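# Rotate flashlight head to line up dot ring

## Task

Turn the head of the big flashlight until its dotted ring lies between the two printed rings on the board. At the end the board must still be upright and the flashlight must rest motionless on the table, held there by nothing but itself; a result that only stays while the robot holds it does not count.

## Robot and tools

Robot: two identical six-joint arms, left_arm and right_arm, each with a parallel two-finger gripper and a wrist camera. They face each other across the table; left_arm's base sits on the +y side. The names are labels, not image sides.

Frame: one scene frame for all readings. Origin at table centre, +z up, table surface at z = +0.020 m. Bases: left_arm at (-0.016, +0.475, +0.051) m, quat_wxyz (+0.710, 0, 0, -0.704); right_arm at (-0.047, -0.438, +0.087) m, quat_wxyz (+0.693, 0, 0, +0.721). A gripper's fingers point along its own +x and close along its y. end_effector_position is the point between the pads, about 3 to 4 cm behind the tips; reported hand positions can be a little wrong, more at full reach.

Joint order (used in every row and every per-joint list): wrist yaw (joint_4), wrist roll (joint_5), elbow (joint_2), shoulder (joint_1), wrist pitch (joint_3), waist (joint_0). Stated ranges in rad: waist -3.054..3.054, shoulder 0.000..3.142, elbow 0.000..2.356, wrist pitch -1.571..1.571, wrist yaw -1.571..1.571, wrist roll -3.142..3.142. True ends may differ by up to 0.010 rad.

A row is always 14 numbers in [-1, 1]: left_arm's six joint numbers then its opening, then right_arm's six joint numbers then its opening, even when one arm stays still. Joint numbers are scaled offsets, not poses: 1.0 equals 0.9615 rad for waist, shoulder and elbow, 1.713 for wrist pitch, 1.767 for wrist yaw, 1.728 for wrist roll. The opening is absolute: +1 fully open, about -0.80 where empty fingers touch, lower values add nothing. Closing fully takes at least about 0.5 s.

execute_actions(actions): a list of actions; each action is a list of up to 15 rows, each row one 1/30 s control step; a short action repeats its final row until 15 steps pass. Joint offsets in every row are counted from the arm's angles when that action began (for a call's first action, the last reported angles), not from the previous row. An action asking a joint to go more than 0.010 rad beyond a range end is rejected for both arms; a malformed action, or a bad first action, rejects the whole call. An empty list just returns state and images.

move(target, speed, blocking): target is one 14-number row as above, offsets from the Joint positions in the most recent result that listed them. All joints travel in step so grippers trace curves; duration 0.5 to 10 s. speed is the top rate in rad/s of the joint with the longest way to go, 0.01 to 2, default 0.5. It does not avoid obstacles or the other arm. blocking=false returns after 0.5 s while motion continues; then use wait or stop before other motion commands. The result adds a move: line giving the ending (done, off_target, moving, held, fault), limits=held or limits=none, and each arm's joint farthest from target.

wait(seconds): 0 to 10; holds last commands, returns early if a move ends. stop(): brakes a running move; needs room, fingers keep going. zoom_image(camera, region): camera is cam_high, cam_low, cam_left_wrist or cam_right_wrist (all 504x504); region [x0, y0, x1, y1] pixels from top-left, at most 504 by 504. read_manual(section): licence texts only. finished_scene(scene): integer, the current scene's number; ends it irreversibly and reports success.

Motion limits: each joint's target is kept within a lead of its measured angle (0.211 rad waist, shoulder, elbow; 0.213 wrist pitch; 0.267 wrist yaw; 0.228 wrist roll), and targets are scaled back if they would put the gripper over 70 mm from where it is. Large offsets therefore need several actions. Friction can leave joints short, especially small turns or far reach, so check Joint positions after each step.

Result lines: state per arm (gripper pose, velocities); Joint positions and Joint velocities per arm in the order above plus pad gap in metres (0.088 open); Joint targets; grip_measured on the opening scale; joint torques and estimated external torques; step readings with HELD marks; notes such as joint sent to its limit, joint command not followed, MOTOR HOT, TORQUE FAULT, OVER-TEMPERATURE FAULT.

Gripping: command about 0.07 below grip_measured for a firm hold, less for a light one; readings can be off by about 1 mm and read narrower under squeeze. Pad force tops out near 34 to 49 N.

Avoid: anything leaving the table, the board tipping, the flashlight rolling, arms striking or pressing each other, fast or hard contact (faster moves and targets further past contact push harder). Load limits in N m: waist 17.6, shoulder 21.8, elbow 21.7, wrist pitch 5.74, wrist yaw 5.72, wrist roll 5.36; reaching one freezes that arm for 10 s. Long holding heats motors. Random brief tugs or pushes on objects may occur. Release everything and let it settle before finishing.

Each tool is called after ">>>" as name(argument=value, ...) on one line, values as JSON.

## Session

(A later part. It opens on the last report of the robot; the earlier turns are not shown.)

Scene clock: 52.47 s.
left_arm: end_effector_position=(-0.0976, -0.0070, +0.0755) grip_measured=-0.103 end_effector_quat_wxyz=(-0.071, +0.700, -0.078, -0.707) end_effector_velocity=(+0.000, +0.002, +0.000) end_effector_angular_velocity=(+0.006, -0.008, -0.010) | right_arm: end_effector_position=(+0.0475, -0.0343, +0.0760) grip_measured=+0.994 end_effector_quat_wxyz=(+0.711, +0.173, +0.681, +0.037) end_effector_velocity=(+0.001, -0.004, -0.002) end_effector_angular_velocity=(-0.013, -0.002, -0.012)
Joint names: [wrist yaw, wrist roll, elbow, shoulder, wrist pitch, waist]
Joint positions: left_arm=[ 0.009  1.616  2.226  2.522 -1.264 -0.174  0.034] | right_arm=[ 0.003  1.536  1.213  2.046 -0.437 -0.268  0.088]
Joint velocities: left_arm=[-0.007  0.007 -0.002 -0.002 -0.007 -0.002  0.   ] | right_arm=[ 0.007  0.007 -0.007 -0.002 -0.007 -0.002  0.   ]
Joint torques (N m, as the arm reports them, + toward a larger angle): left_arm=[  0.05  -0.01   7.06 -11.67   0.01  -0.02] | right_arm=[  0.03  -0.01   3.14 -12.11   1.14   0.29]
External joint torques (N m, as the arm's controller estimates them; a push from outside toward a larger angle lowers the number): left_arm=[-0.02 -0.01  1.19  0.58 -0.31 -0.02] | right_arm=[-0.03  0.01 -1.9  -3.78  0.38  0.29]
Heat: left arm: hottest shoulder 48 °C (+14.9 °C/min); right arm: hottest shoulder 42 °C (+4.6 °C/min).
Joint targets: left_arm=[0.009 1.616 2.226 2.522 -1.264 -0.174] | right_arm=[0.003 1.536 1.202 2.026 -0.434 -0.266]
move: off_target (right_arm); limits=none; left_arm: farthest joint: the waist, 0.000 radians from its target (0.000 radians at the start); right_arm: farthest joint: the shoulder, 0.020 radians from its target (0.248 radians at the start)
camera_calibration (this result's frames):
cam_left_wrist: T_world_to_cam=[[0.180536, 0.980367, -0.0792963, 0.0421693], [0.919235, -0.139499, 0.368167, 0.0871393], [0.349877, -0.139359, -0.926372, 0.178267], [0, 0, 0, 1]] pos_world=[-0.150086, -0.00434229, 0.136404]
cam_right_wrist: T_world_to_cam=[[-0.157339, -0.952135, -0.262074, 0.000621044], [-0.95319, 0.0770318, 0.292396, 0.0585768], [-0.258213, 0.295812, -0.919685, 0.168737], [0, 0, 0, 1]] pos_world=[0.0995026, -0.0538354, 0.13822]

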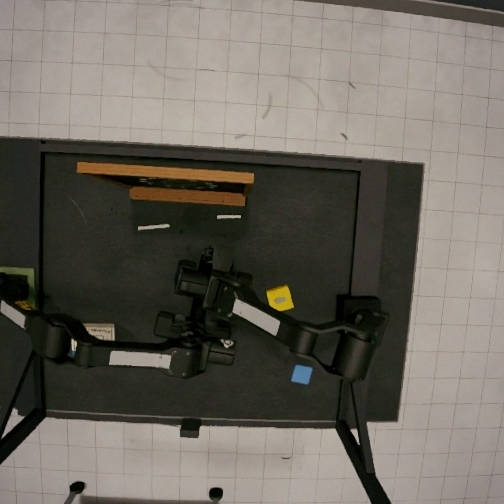

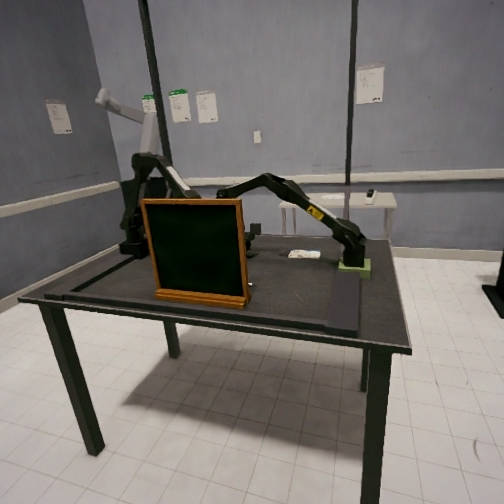

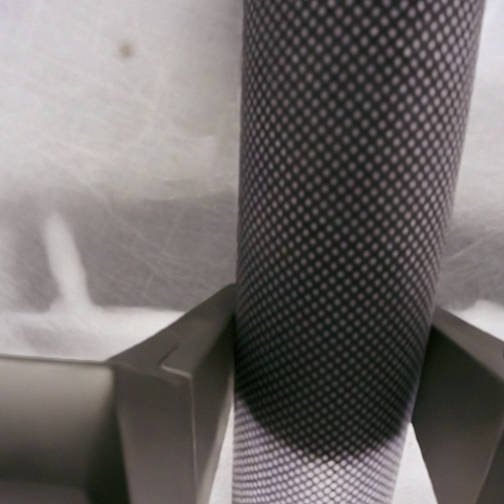

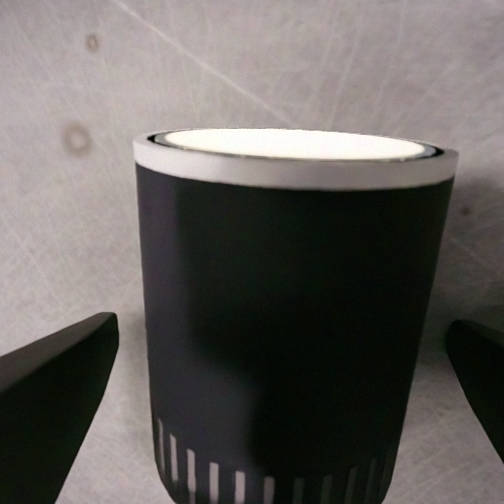

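>>> execute_actions(actions=[[[0,0,0,0,0,0,-0.3,0,0,0,0,0,0,0.5]],[[0,0,0,0,0,0,-0.3,0,0,0,0,0,0,0.05]]])

>>> move(target=[0,0,0,0,0,0,-0.3, 0,0,0.485,0.25,-0.308,0,0.05], speed=0.5)

>>> move(target=[0,0,0,0,0,0,-0.3, 0,0,0.44,0.27,-0.23,0,0.05], speed=0.5)

>>> zoom_image(camera="cam_high", region=[130,165,220,205])

Scene clock: 57.47 s.
left_arm: end_effector_position=(-0.0977, -0.0074, +0.0755) grip_measured=-0.103 end_effector_quat_wxyz=(-0.070, +0.700, -0.079, -0.707) end_effector_velocity=(-0.000, -0.001, +0.001) end_effector_angular_velocity=(-0.008, -0.006, +0.005) | right_arm: end_effector_position=(+0.0477, -0.0336, +0.0763) grip_measured=+0.318 end_effector_quat_wxyz=(+0.711, +0.175, +0.680, +0.039) end_effector_velocity=(+0.002, -0.003, -0.000) end_effector_angular_velocity=(-0.008, -0.003, -0.012)
Joint names: [wrist yaw, wrist roll, elbow, shoulder, wrist pitch, waist]
Joint positions: left_arm=[ 0.009  1.618  2.226  2.522 -1.262 -0.174  0.034] | right_arm=[ 0.003  1.536  1.213  2.045 -0.432 -0.268  0.055]
Joint velocities: left_arm=[-0.007 -0.007 -0.002 -0.002  0.007 -0.002 -0.   ] | right_arm=[ 0.007  0.007 -0.002 -0.002 -0.007 -0.002 -0.   ]
Joint torques (N m, as the arm reports them, + toward a larger angle): left_arm=[  0.06  -0.04   7.1  -11.75  -0.13  -0.07] | right_arm=[ 0.03  0.    4.31 -9.66  0.63  0.03]
External joint torques (N m, as the arm's controller estimates them; a push from outside toward a larger angle lowers the number): left_arm=[-0.01 -0.04  1.34  0.33 -0.43 -0.07] | right_arm=[-0.03  0.02 -0.81 -1.23 -0.15  0.1 ]
External joint torques at the end of the 1st action: left_arm=[-0.04 -0.03  1.18  0.58 -0.28 -0.05] | right_arm=[-0.04  0.01 -0.78 -1.18  0.11  0.09]
Heat: left arm: hottest shoulder 50 °C (+15.7 °C/min); right arm: hottest shoulder 43 °C (+5.2 °C/min). Fold the left arm in close to its base before you think long.
Joint targets: left_arm=[0.009 1.616 2.226 2.522 -1.264 -0.174] | right_arm=[0.003 1.536 1.213 2.045 -0.436 -0.268]
MOTOR HOT: a motor of the left arm reached 50 °C. Now the hottest motor of the left arm, the shoulder, reports 50 °C. The temperature limit of the motors' drives, at which the controller stops that arm, is 95 °C. To cool a motor, set the load down, stop pushing, or move to a pose that needs little force.
Step readings (joint positions; steps 1 to 15: 1st action; 16 to 30: 2nd action):
0: left_arm=[0.009 1.616 2.226 2.522 -1.264 -0.174] | right_arm=[0.003 1.536 1.213 2.045 -0.436 -0.268]
1: left_arm=[0.009 1.616 2.226 2.522 -1.264 -0.174] | right_arm=[0.003 1.536 1.213 2.045 -0.436 -0.268]
2: left_arm=[0.009 1.616 2.226 2.522 -1.264 -0.174] | right_arm=[0.003 1.536 1.213 2.045 -0.436 -0.268]
4: left_arm=[0.009 1.616 2.226 2.522 -1.264 -0.174] | right_arm=[0.003 1.536 1.213 2.045 -0.436 -0.268]
8: left_arm=[0.009 1.616 2.226 2.522 -1.264 -0.174] | right_arm=[0.003 1.536 1.213 2.045 -0.436 -0.268]
15: left_arm=[0.009 1.616 2.226 2.522 -1.264 -0.174] | right_arm=[0.003 1.536 1.213 2.045 -0.436 -0.268]
16: left_arm=[0.009 1.616 2.226 2.522 -1.264 -0.174] | right_arm=[0.003 1.536 1.213 2.045 -0.435 -0.268]
17: left_arm=[0.009 1.618 2.226 2.522 -1.262 -0.174] | right_arm=[0.003 1.536 1.213 2.045 -0.432 -0.268]
19: left_arm=[0.009 1.618 2.226 2.522 -1.262 -0.174] | right_arm=[0.003 1.536 1.213 2.045 -0.432 -0.268]
23: left_arm=[0.009 1.618 2.226 2.522 -1.262 -0.174] | right_arm=[0.003 1.536 1.213 2.045 -0.432 -0.268]
30: Joint positions above
camera_calibration (this result's frames):
cam_left_wrist: T_world_to_cam=[[0.182381, 0.979868, -0.0812142, 0.0429058], [0.919076, -0.140552, 0.368163, 0.08712], [0.349336, -0.141788, -0.926207, 0.178155], [0, 0, 0, 1]] pos_world=[-0.150131, -0.00453687, 0.136419]
cam_right_wrist: T_world_to_cam=[[-0.157088, -0.951056, -0.266113, 0.00179236], [-0.953467, 0.075838, 0.291802, 0.0586123], [-0.257339, 0.299569, -0.918714, 0.168862], [0, 0, 0, 1]] pos_world=[0.0996211, -0.0533261, 0.138509]

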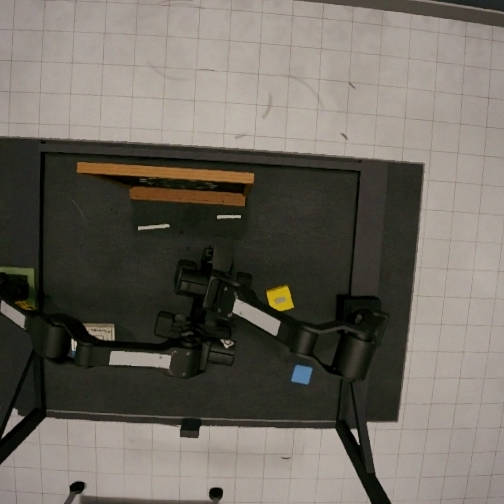

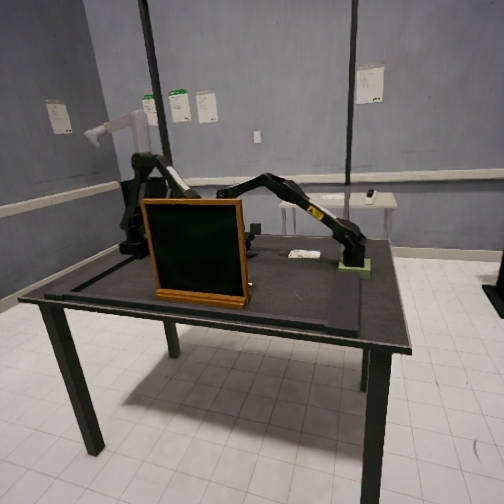

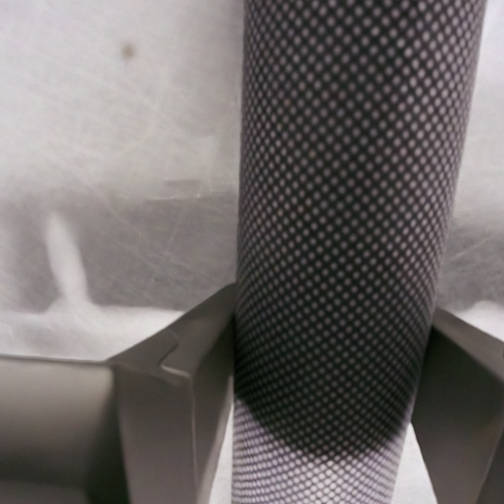

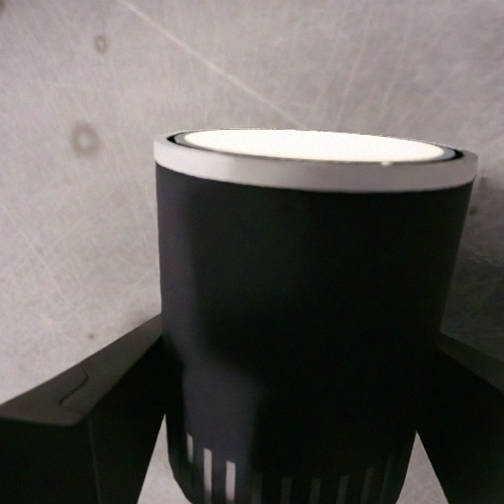

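Scene clock: 59.13 s.
left_arm: end_effector_position=(-0.0977, -0.0073, +0.0755) grip_measured=-0.103 end_effector_quat_wxyz=(-0.069, +0.700, -0.078, -0.707) end_effector_velocity=(+0.000, +0.002, +0.003) end_effector_angular_velocity=(+0.001, -0.008, +0.005) | right_arm: end_effector_position=(+0.0498, -0.0246, +0.0800) grip_measured=+0.318 end_effector_quat_wxyz=(+0.705, +0.067, +0.703, -0.070) end_effector_velocity=(-0.003, -0.003, +0.002) end_effector_angular_velocity=(-0.015, +0.011, +0.024)
Joint names: [wrist yaw, wrist roll, elbow, shoulder, wrist pitch, waist]
Joint positions: left_arm=[ 0.009  1.614  2.226  2.522 -1.263 -0.174  0.034] | right_arm=[ 0.003  1.536  1.658  2.277 -0.957 -0.268  0.055]
Joint velocities: left_arm=[-0.007 -0.007 -0.002 -0.007 -0.007 -0.002 -0.   ] | right_arm=[-0.007 -0.022  0.002 -0.002 -0.022  0.002 -0.   ]
Joint torques (N m, as the arm reports them, + toward a larger angle): left_arm=[  0.04   0.16   7.01 -11.7    0.06  -0.08] | right_arm=[  0.03   0.01   6.56 -10.12   0.07   0.03]
External joint torques (N m, as the arm's controller estimates them; a push from outside toward a larger angle lowers the number): left_arm=[-0.03  0.16  1.11  0.63 -0.25  0.02] | right_arm=[-0.02  0.01  1.41 -0.23 -0.21 -0.1 ]
Heat: left arm: hottest shoulder 50 °C (+15.2 °C/min); right arm: hottest shoulder 43 °C (+5.1 °C/min). Fold the left arm in close to its base before you think long.
Joint targets: left_arm=[0.009 1.618 2.226 2.522 -1.262 -0.174] | right_arm=[0.003 1.536 1.679 2.286 -0.960 -0.268]
MOTOR HOT: still on. Now the hottest motor of the left arm, the shoulder, reports 50 °C; a drive's own limit is 95 °C.
move: off_target (right_arm); limits=none; left_arm: farthest joint: the wrist roll, 0.004 radians from its target (0.000 radians at the start); right_arm: farthest joint: the elbow, 0.021 radians from its target (0.467 radians at the start)
camera_calibration (this result's frames):
cam_left_wrist: T_world_to_cam=[[0.178649, 0.980621, -0.0804199, 0.0423208], [0.919575, -0.137338, 0.36813, 0.0871933], [0.349951, -0.139718, -0.92629, 0.178248], [0, 0, 0, 1]] pos_world=[-0.15012, -0.00462115, 0.136415]
cam_right_wrist: T_world_to_cam=[[-0.165096, -0.985475, 0.0397705, -0.0132734], [-0.93178, 0.169065, 0.321254, 0.0576908], [-0.323312, 0.0159803, -0.946158, 0.168642], [0, 0, 0, 1]] pos_world=[0.106088, -0.025529, 0.141556]

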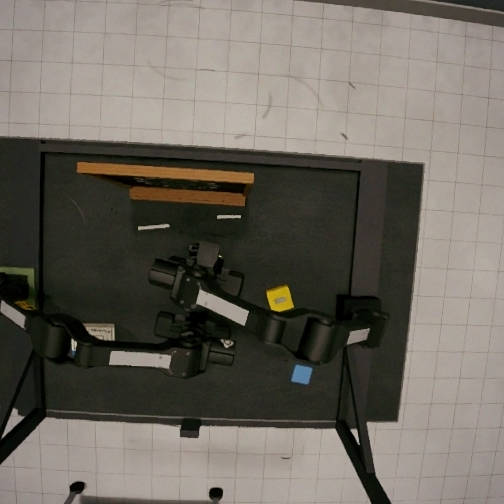

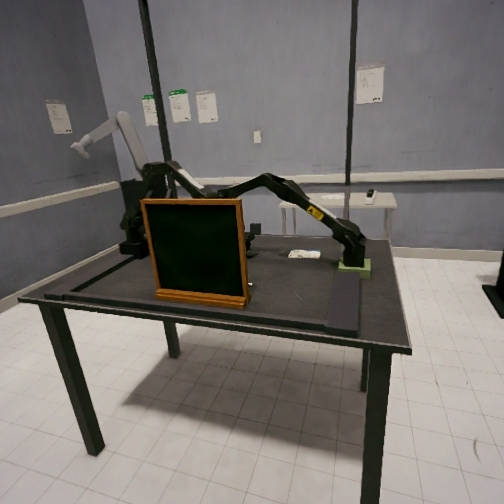

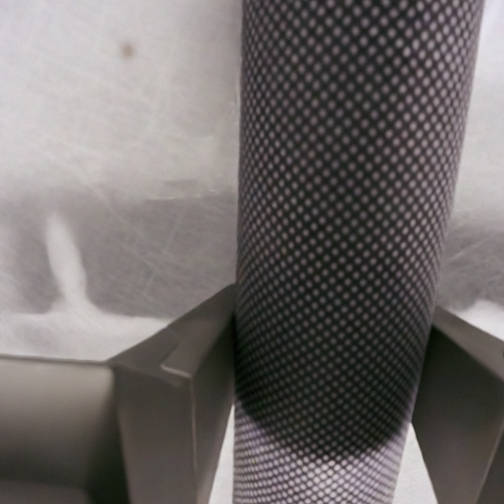

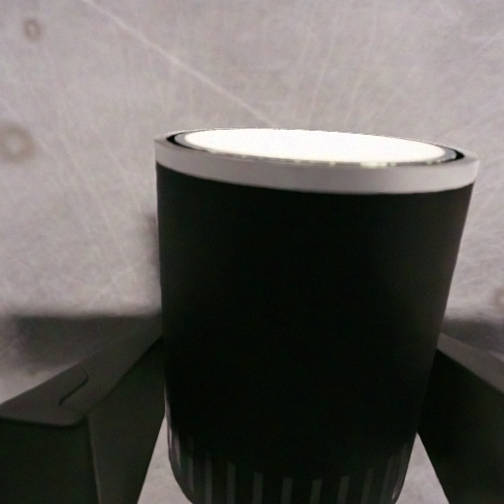

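Scene clock: 60.60 s.
left_arm: end_effector_position=(-0.0977, -0.0075, +0.0755) grip_measured=-0.115 end_effector_quat_wxyz=(-0.068, +0.700, -0.077, -0.707) end_effector_velocity=(+0.001, +0.006, -0.001) end_effector_angular_velocity=(+0.025, -0.012, +0.005) | right_arm: end_effector_position=(+0.0513, -0.0190, +0.0790) grip_measured=+0.318 end_effector_quat_wxyz=(+0.690, -0.015, +0.709, -0.148) end_effector_velocity=(-0.003, -0.001, +0.001) end_effector_angular_velocity=(-0.005, +0.010, +0.008)
Joint names: [wrist yaw, wrist roll, elbow, shoulder, wrist pitch, waist]
Joint positions: left_arm=[ 0.009  1.611  2.226  2.522 -1.261 -0.174  0.033] | right_arm=[ 0.004  1.533  2.064  2.517 -1.349 -0.268  0.055]
Joint velocities: left_arm=[-0.007 -0.007 -0.007 -0.002 -0.022 -0.002 -0.001] | right_arm=[-0.007 -0.007 -0.002 -0.002 -0.007  0.002 -0.   ]
Joint torques (N m, as the arm reports them, + toward a larger angle): left_arm=[  0.03   0.13   7.1  -11.75  -0.07  -0.01] | right_arm=[-0.01  0.13  5.89 -9.99 -0.09  0.02]
External joint torques (N m, as the arm's controller estimates them; a push from outside toward a larger angle lowers the number): left_arm=[-0.04  0.13  1.3   0.4  -0.36  0.  ] | right_arm=[-0.06  0.12  0.95  0.81  0.03 -0.07]
Heat: left arm: hottest shoulder 51 °C (+16.1 °C/min); right arm: hottest shoulder 43 °C (+5.0 °C/min). Fold the left arm in close to its base before you think long.
Joint targets: left_arm=[0.009 1.614 2.226 2.522 -1.263 -0.174] | right_arm=[0.003 1.536 2.081 2.536 -1.351 -0.268]
MOTOR HOT: still on. Now the hottest motor of the left arm, the shoulder, reports 51 °C; a drive's own limit is 95 °C.
move: off_target (right_arm); limits=none; left_arm: farthest joint: the wrist roll, 0.003 radians from its target (0.000 radians at the start); right_arm: farthest joint: the shoulder, 0.019 radians from its target (0.260 radians at the start)
camera_calibration (this result's frames):
cam_left_wrist: T_world_to_cam=[[0.175264, 0.98114, -0.0815297, 0.0423268], [0.920124, -0.133779, 0.368069, 0.0872809], [0.35022, -0.139527, -0.926217, 0.178253], [0, 0, 0, 1]] pos_world=[-0.150156, -0.00498107, 0.136427]
cam_right_wrist: T_world_to_cam=[[-0.153514, -0.952241, 0.263953, -0.0251077], [-0.916235, 0.237207, 0.322872, 0.058858], [-0.370063, -0.192278, -0.908891, 0.163637], [0, 0, 0, 1]] pos_world=[0.11063, -0.00640635, 0.136352]

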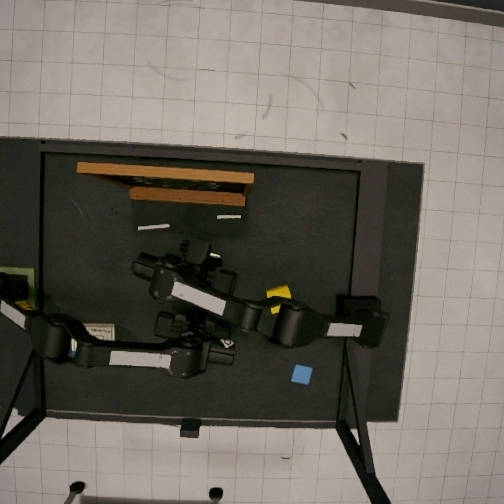

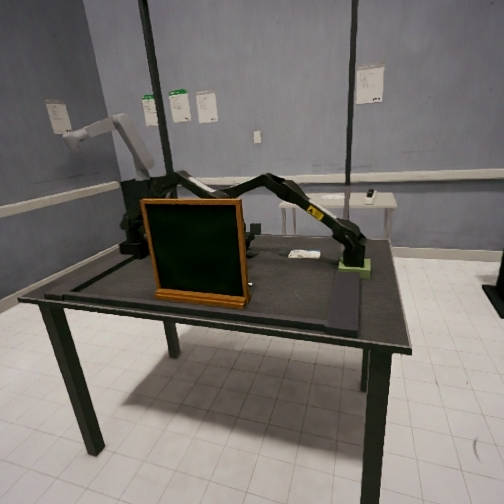

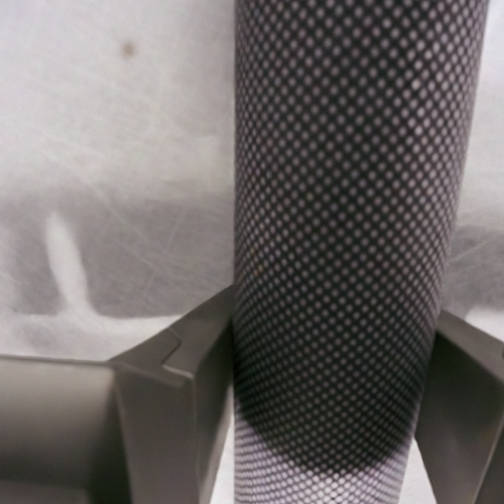

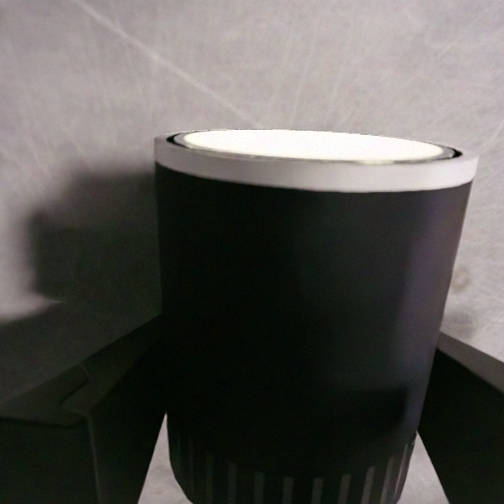

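Region (130, 165, 220, 205) of cam_high's 504x504 image, scaled by 5.600, with more detail than that image has.

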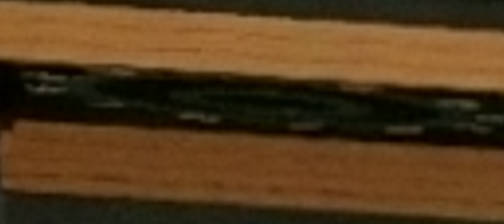

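>>> move(target=[0,0,0,0,0,0,-0.3, 0,0,-0.9,-0.52,0.54,0,0.05], speed=0.5)

>>> zoom_image(camera="cam_high", region=[130,165,220,205])

Scene clock: 72.63 s.
left_arm: end_effector_position=(-0.0976, -0.0070, +0.0755) grip_measured=-0.115 end_effector_quat_wxyz=(-0.071, +0.700, -0.078, -0.706) end_effector_velocity=(-0.002, +0.006, +0.000) end_effector_angular_velocity=(+0.021, -0.011, +0.000) | right_arm: end_effector_position=(+0.0486, -0.0314, +0.0787) grip_measured=+0.318 end_effector_quat_wxyz=(+0.712, +0.176, +0.678, +0.046) end_effector_velocity=(-0.001, -0.002, -0.000) end_effector_angular_velocity=(-0.006, +0.006, +0.007)
Joint names: [wrist yaw, wrist roll, elbow, shoulder, wrist pitch, waist]
Joint positions: left_arm=[ 0.009  1.617  2.226  2.522 -1.264 -0.174  0.033] | right_arm=[ 0.004  1.527  1.213  2.041 -0.424 -0.269  0.055]
Joint velocities: left_arm=[-0.007 -0.007 -0.002 -0.002 -0.022 -0.007  0.   ] | right_arm=[-0.007 -0.007 -0.002 -0.002 -0.007 -0.002  0.   ]
Joint torques (N m, as the arm reports them, + toward a larger angle): left_arm=[  0.05  -0.17   6.99 -11.59   0.14  -0.17] | right_arm=[  0.03   0.13   2.93 -12.6    0.85   0.04]
External joint torques (N m, as the arm's controller estimates them; a push from outside toward a larger angle lowers the number): left_arm=[-0.03 -0.17  1.14  0.65 -0.17 -0.02] | right_arm=[-0.02  0.15 -2.22 -4.16  0.05 -0.01]
Heat: left arm: hottest shoulder 54 °C (+18.1 °C/min); right arm: hottest shoulder 45 °C (+6.0 °C/min). Fold the left arm in close to its base before you think long.
Joint targets: left_arm=[0.009 1.611 2.226 2.522 -1.261 -0.174] | right_arm=[0.004 1.532 1.199 2.017 -0.425 -0.268]
MOTOR HOT: still on. Now the hottest motor of the left arm, the shoulder, reports 54 °C; a drive's own limit is 95 °C.
move: off_target (right_arm); limits=none; left_arm: farthest joint: the wrist roll, 0.006 radians from its target (0.000 radians at the start); right_arm: farthest joint: the shoulder, 0.024 radians from its target (0.500 radians at the start)
camera_calibration (this result's frames):
cam_left_wrist: T_world_to_cam=[[0.181684, 0.980154, -0.0792996, 0.042279], [0.918933, -0.14052, 0.368533, 0.0870219], [0.350076, -0.139828, -0.926226, 0.178251], [0, 0, 0, 1]] pos_world=[-0.15005, -0.00428735, 0.136383]
cam_right_wrist: T_world_to_cam=[[-0.147665, -0.948984, -0.278611, 0.00524765], [-0.956093, 0.0648649, 0.285796, 0.0588664], [-0.253144, 0.30858, -0.916895, 0.170585], [0, 0, 0, 1]] pos_world=[0.100239, -0.0514776, 0.141047]

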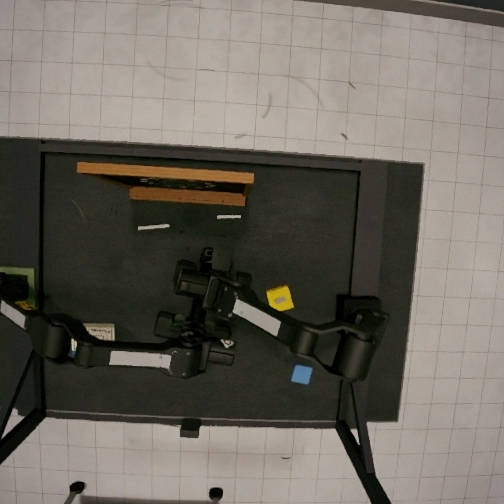

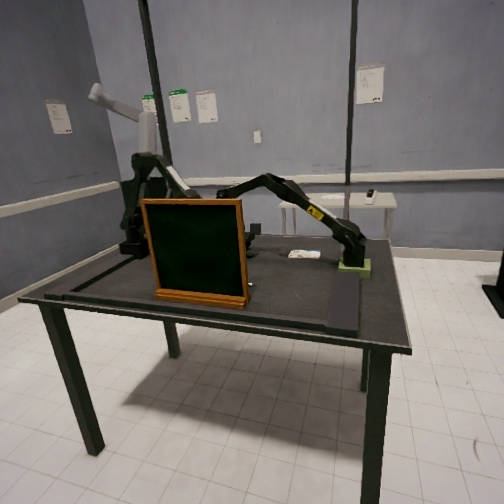

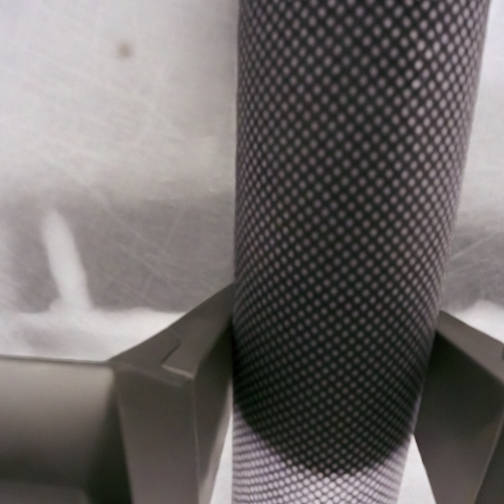

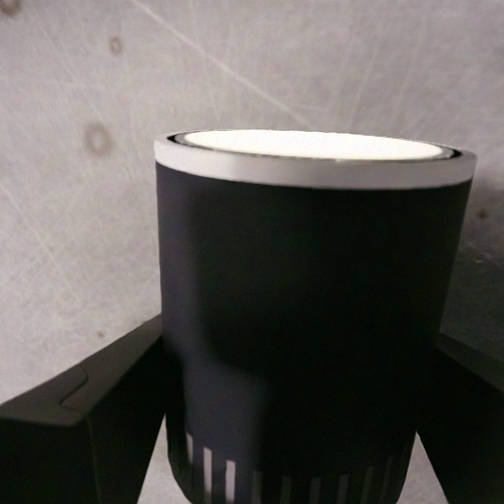

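Region (130, 165, 220, 205) of cam_high's 504x504 image, scaled by 5.600, with more detail than that image has.

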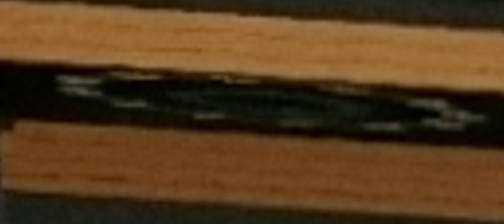

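>>> execute_actions(actions=[[[0,0,0,0,0,0,-0.3, 0,0,0,0,0,0,1]]])

>>> move(target=[0,0,0,0,0,0,-0.3, 0,0,0.485,0.25,-0.308,0,1], speed=1.0)

>>> move(target=[0,0,0,0,0,0,-0.3, 0,0,0.44,0.27,-0.23,0,1], speed=1.0)

Scene clock: 77.50 s.
left_arm: end_effector_position=(-0.0977, -0.0070, +0.0755) grip_measured=-0.116 end_effector_quat_wxyz=(-0.070, +0.700, -0.078, -0.707) end_effector_velocity=(+0.003, +0.005, +0.000) end_effector_angular_velocity=(+0.018, -0.025, +0.020) | right_arm: end_effector_position=(+0.0486, -0.0313, +0.0787) grip_measured=+0.983 end_effector_quat_wxyz=(+0.712, +0.176, +0.678, +0.046) end_effector_velocity=(+0.000, +0.001, +0.001) end_effector_angular_velocity=(+0.009, +0.007, -0.007)
Joint names: [wrist yaw, wrist roll, elbow, shoulder, wrist pitch, waist]
Joint positions: left_arm=[ 0.01   1.616  2.226  2.522 -1.264 -0.174  0.033] | right_arm=[ 0.004  1.527  1.213  2.041 -0.423 -0.269  0.087]
Joint velocities: left_arm=[-0.022 -0.022 -0.002 -0.002 -0.022 -0.002 -0.   ] | right_arm=[-0.007  0.007 -0.002 -0.002  0.007 -0.002  0.005]
Joint torques (N m, as the arm reports them, + toward a larger angle): left_arm=[  0.05   0.03   7.   -11.58  -0.02  -0.07] | right_arm=[ 0.03  0.    4.28 -9.7   0.93  0.02]
External joint torques (N m, as the arm's controller estimates them; a push from outside toward a larger angle lowers the number): left_arm=[-0.01  0.03  1.12  0.74 -0.32 -0.09] | right_arm=[-0.02  0.02 -0.9  -1.26  0.11  0.02]
Heat: left arm: hottest shoulder 55 °C (+19.2 °C/min); right arm: hottest shoulder 46 °C (+7.1 °C/min). Fold the left arm in close to its base before you think long.
Joint targets: left_arm=[0.009 1.617 2.226 2.522 -1.264 -0.174] | right_arm=[0.004 1.527 1.213 2.041 -0.423 -0.269]
MOTOR HOT: still on. Now the hottest motor of the left arm, the shoulder, reports 55 °C; a drive's own limit is 95 °C.
Step readings (joint positions):
0: left_arm=[0.009 1.617 2.226 2.522 -1.264 -0.174] | right_arm=[0.004 1.527 1.213 2.041 -0.423 -0.269]
1: left_arm=[0.009 1.618 2.226 2.522 -1.264 -0.174] | right_arm=[0.004 1.527 1.213 2.041 -0.423 -0.269]
2: left_arm=[0.009 1.616 2.226 2.522 -1.264 -0.174] | right_arm=[0.004 1.527 1.213 2.041 -0.423 -0.269]
4: left_arm=[0.010 1.616 2.226 2.522 -1.264 -0.174] | right_arm=[0.004 1.527 1.213 2.041 -0.423 -0.269]
8: left_arm=[0.010 1.616 2.226 2.522 -1.264 -0.174] | right_arm=[0.004 1.527 1.213 2.041 -0.423 -0.269]
15: Joint positions above
camera_calibration (this result's frames):
cam_left_wrist: T_world_to_cam=[[0.180136, 0.98044, -0.0792992, 0.0421319], [0.919427, -0.139177, 0.367808, 0.0872406], [0.349577, -0.139165, -0.926514, 0.178272], [0, 0, 0, 1]] pos_world=[-0.150121, -0.00435672, 0.136424]
cam_right_wrist: T_world_to_cam=[[-0.147641, -0.948881, -0.278976, 0.00536145], [-0.956117, 0.0647588, 0.285737, 0.0588736], [-0.253064, 0.30892, -0.916802, 0.17059], [0, 0, 0, 1]] pos_world=[0.100252, -0.0514238, 0.14107]

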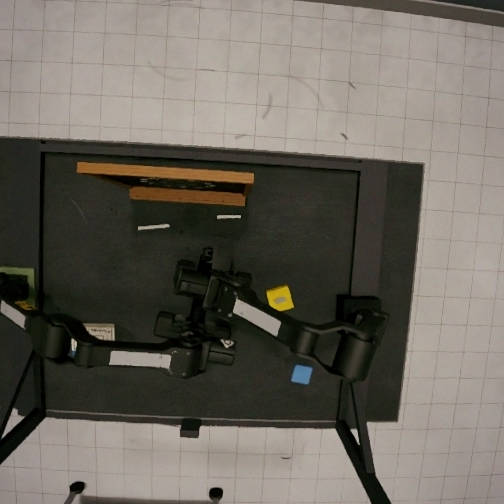

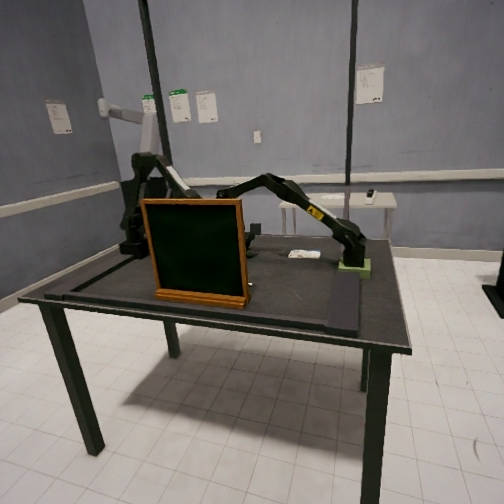

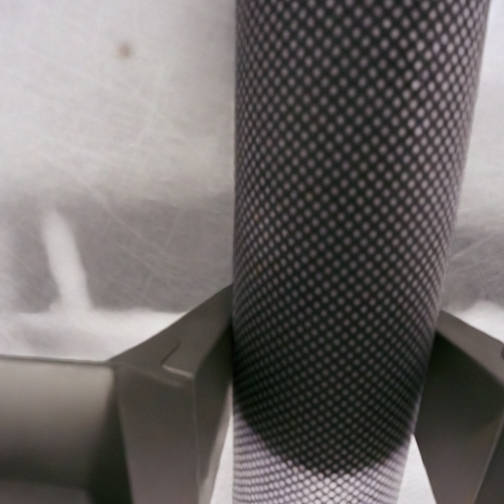

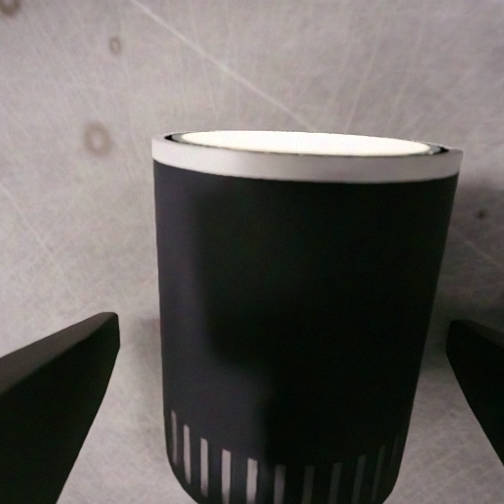

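Scene clock: 78.80 s.
left_arm: end_effector_position=(-0.0977, -0.0070, +0.0755) grip_measured=-0.116 end_effector_quat_wxyz=(-0.070, +0.700, -0.078, -0.707) end_effector_velocity=(-0.002, +0.001, +0.002) end_effector_angular_velocity=(+0.001, -0.008, -0.015) | right_arm: end_effector_position=(+0.0513, -0.0200, +0.0861) grip_measured=+0.993 end_effector_quat_wxyz=(+0.707, +0.073, +0.701, -0.058) end_effector_velocity=(+0.001, +0.003, +0.002) end_effector_angular_velocity=(+0.014, +0.005, -0.010)
Joint names: [wrist yaw, wrist roll, elbow, shoulder, wrist pitch, waist]
Joint positions: left_arm=[ 0.01   1.616  2.226  2.522 -1.264 -0.174  0.033] | right_arm=[ 0.004  1.527  1.664  2.265 -0.949 -0.269  0.088]
Joint velocities: left_arm=[-0.007  0.007  0.002 -0.002 -0.007 -0.007  0.   ] | right_arm=[-0.007  0.007  0.002 -0.002  0.007 -0.002 -0.001]
Joint torques (N m, as the arm reports them, + toward a larger angle): left_arm=[  0.06   0.03   7.22 -11.5   -0.02  -0.14] | right_arm=[ 0.04  0.01  5.93 -9.33  0.22  0.02]
External joint torques (N m, as the arm's controller estimates them; a push from outside toward a larger angle lowers the number): left_arm=[-0.02  0.03  1.35  0.76 -0.34 -0.04] | right_arm=[-0.03  0.01  0.72  0.5  -0.11  0.09]
Heat: left arm: hottest shoulder 55 °C (+18.1 °C/min); right arm: hottest shoulder 46 °C (+7.0 °C/min). Fold the left arm in close to its base before you think long.
Joint targets: left_arm=[0.010 1.616 2.226 2.522 -1.264 -0.174] | right_arm=[0.004 1.527 1.679 2.281 -0.951 -0.269]
MOTOR HOT: still on. Now the hottest motor of the left arm, the shoulder, reports 55 °C; a drive's own limit is 95 °C.
move: off_target (right_arm); limits=none; left_arm: farthest joint: the waist, 0.000 radians from its target (0.000 radians at the start); right_arm: farthest joint: the shoulder, 0.016 radians from its target (0.241 radians at the start)
camera_calibration (this result's frames):
cam_left_wrist: T_world_to_cam=[[0.180136, 0.98044, -0.0792992, 0.0421319], [0.919427, -0.139177, 0.367808, 0.0872406], [0.349577, -0.139165, -0.926514, 0.178272], [0, 0, 0, 1]] pos_world=[-0.150121, -0.00435672, 0.136424]
cam_right_wrist: T_world_to_cam=[[-0.156652, -0.987549, 0.0144204, -0.00698229], [-0.935542, 0.153051, 0.318334, 0.0564462], [-0.316577, 0.0363768, -0.947869, 0.175052], [0, 0, 0, 1]] pos_world=[0.107131, -0.0219023, 0.148058]

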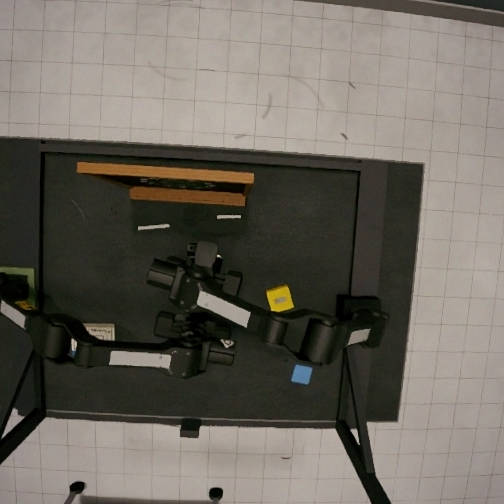

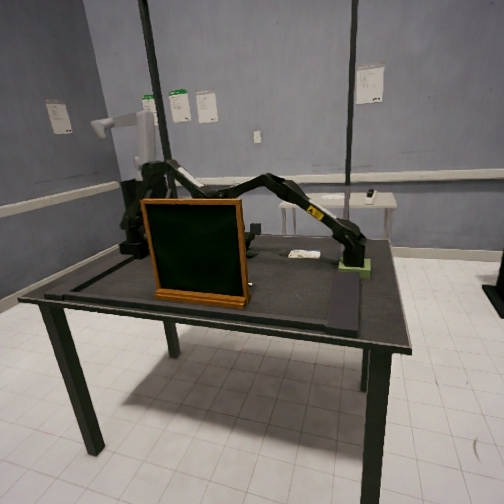

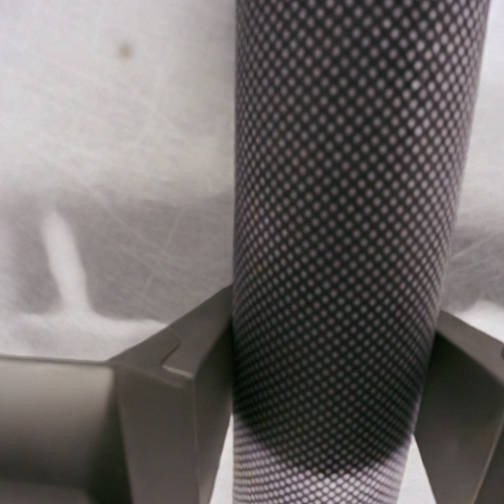

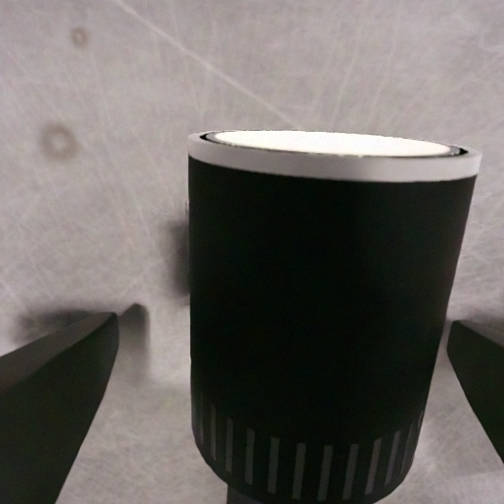

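Scene clock: 79.97 s.
left_arm: end_effector_position=(-0.0977, -0.0070, +0.0755) grip_measured=-0.116 end_effector_quat_wxyz=(-0.070, +0.700, -0.078, -0.707) end_effector_velocity=(-0.000, -0.001, -0.002) end_effector_angular_velocity=(-0.001, +0.008, +0.010) | right_arm: end_effector_position=(+0.0528, -0.0135, +0.0845) grip_measured=+0.993 end_effector_quat_wxyz=(+0.692, -0.006, +0.709, -0.136) end_effector_velocity=(-0.003, -0.002, -0.001) end_effector_angular_velocity=(-0.007, +0.025, +0.000)
Joint names: [wrist yaw, wrist roll, elbow, shoulder, wrist pitch, waist]
Joint positions: left_arm=[ 0.01   1.616  2.226  2.522 -1.264 -0.174  0.033] | right_arm=[ 0.004  1.527  2.073  2.507 -1.34  -0.269  0.088]
Joint velocities: left_arm=[ 0.007 -0.007 -0.002  0.002  0.007  0.002  0.   ] | right_arm=[-0.022 -0.007 -0.002  0.002 -0.007 -0.002  0.   ]
Joint torques (N m, as the arm reports them, + toward a larger angle): left_arm=[  0.08  -0.03   7.09 -11.58  -0.03  -0.03] | right_arm=[  0.03   0.02   5.72 -10.25  -0.24   0.01]
External joint torques (N m, as the arm's controller estimates them; a push from outside toward a larger angle lowers the number): left_arm=[ 0.01 -0.03  1.22  0.66 -0.34 -0.09] | right_arm=[-0.03  0.01  0.71  0.58 -0.17  0.09]
Heat: left arm: hottest shoulder 55 °C (+18.0 °C/min); right arm: hottest shoulder 46 °C (+7.0 °C/min). Fold the left arm in close to its base before you think long.
Joint targets: left_arm=[0.010 1.616 2.226 2.522 -1.264 -0.174] | right_arm=[0.004 1.527 2.088 2.525 -1.342 -0.269]
MOTOR HOT: still on. Now the hottest motor of the left arm, the shoulder, reports 55 °C; a drive's own limit is 95 °C.
move: off_target (right_arm); limits=none; left_arm: farthest joint: the waist, 0.000 radians from its target (0.000 radians at the start); right_arm: farthest joint: the shoulder, 0.017 radians from its target (0.259 radians at the start)
camera_calibration (this result's frames):
cam_left_wrist: T_world_to_cam=[[0.180136, 0.98044, -0.0792992, 0.0421319], [0.919427, -0.139177, 0.367808, 0.0872406], [0.349577, -0.139165, -0.926514, 0.178272], [0, 0, 0, 1]] pos_world=[-0.150121, -0.00435672, 0.136424]
cam_right_wrist: T_world_to_cam=[[-0.150254, -0.960092, 0.235897, -0.019073], [-0.919112, 0.223554, 0.324433, 0.0569544], [-0.364221, -0.168069, -0.916022, 0.1708], [0, 0, 0, 1]] pos_world=[0.111691, -0.0023381, 0.142478]

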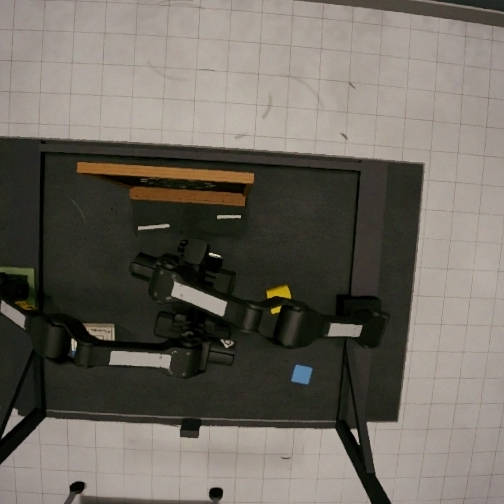

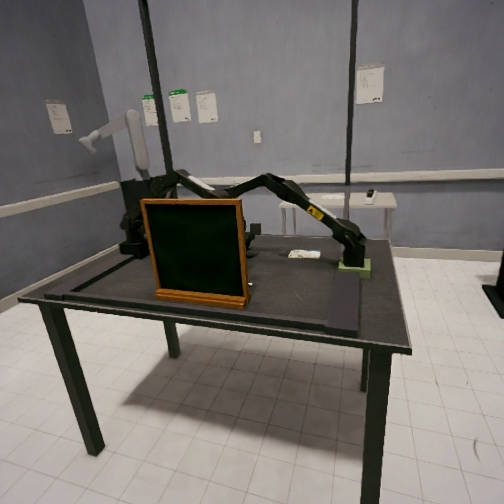

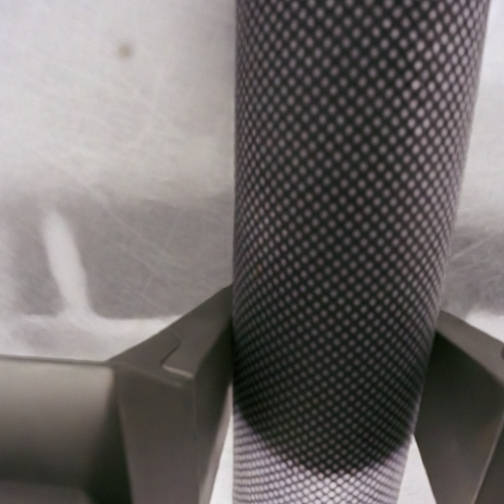

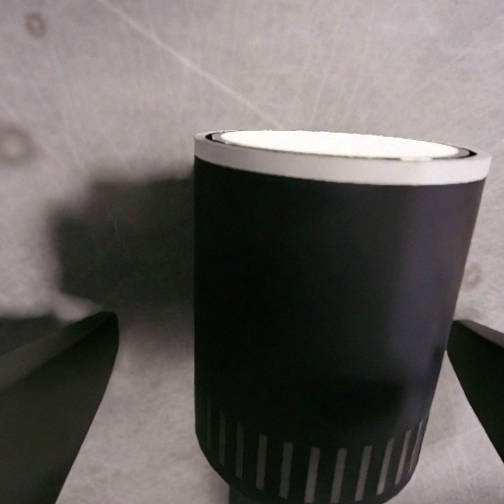

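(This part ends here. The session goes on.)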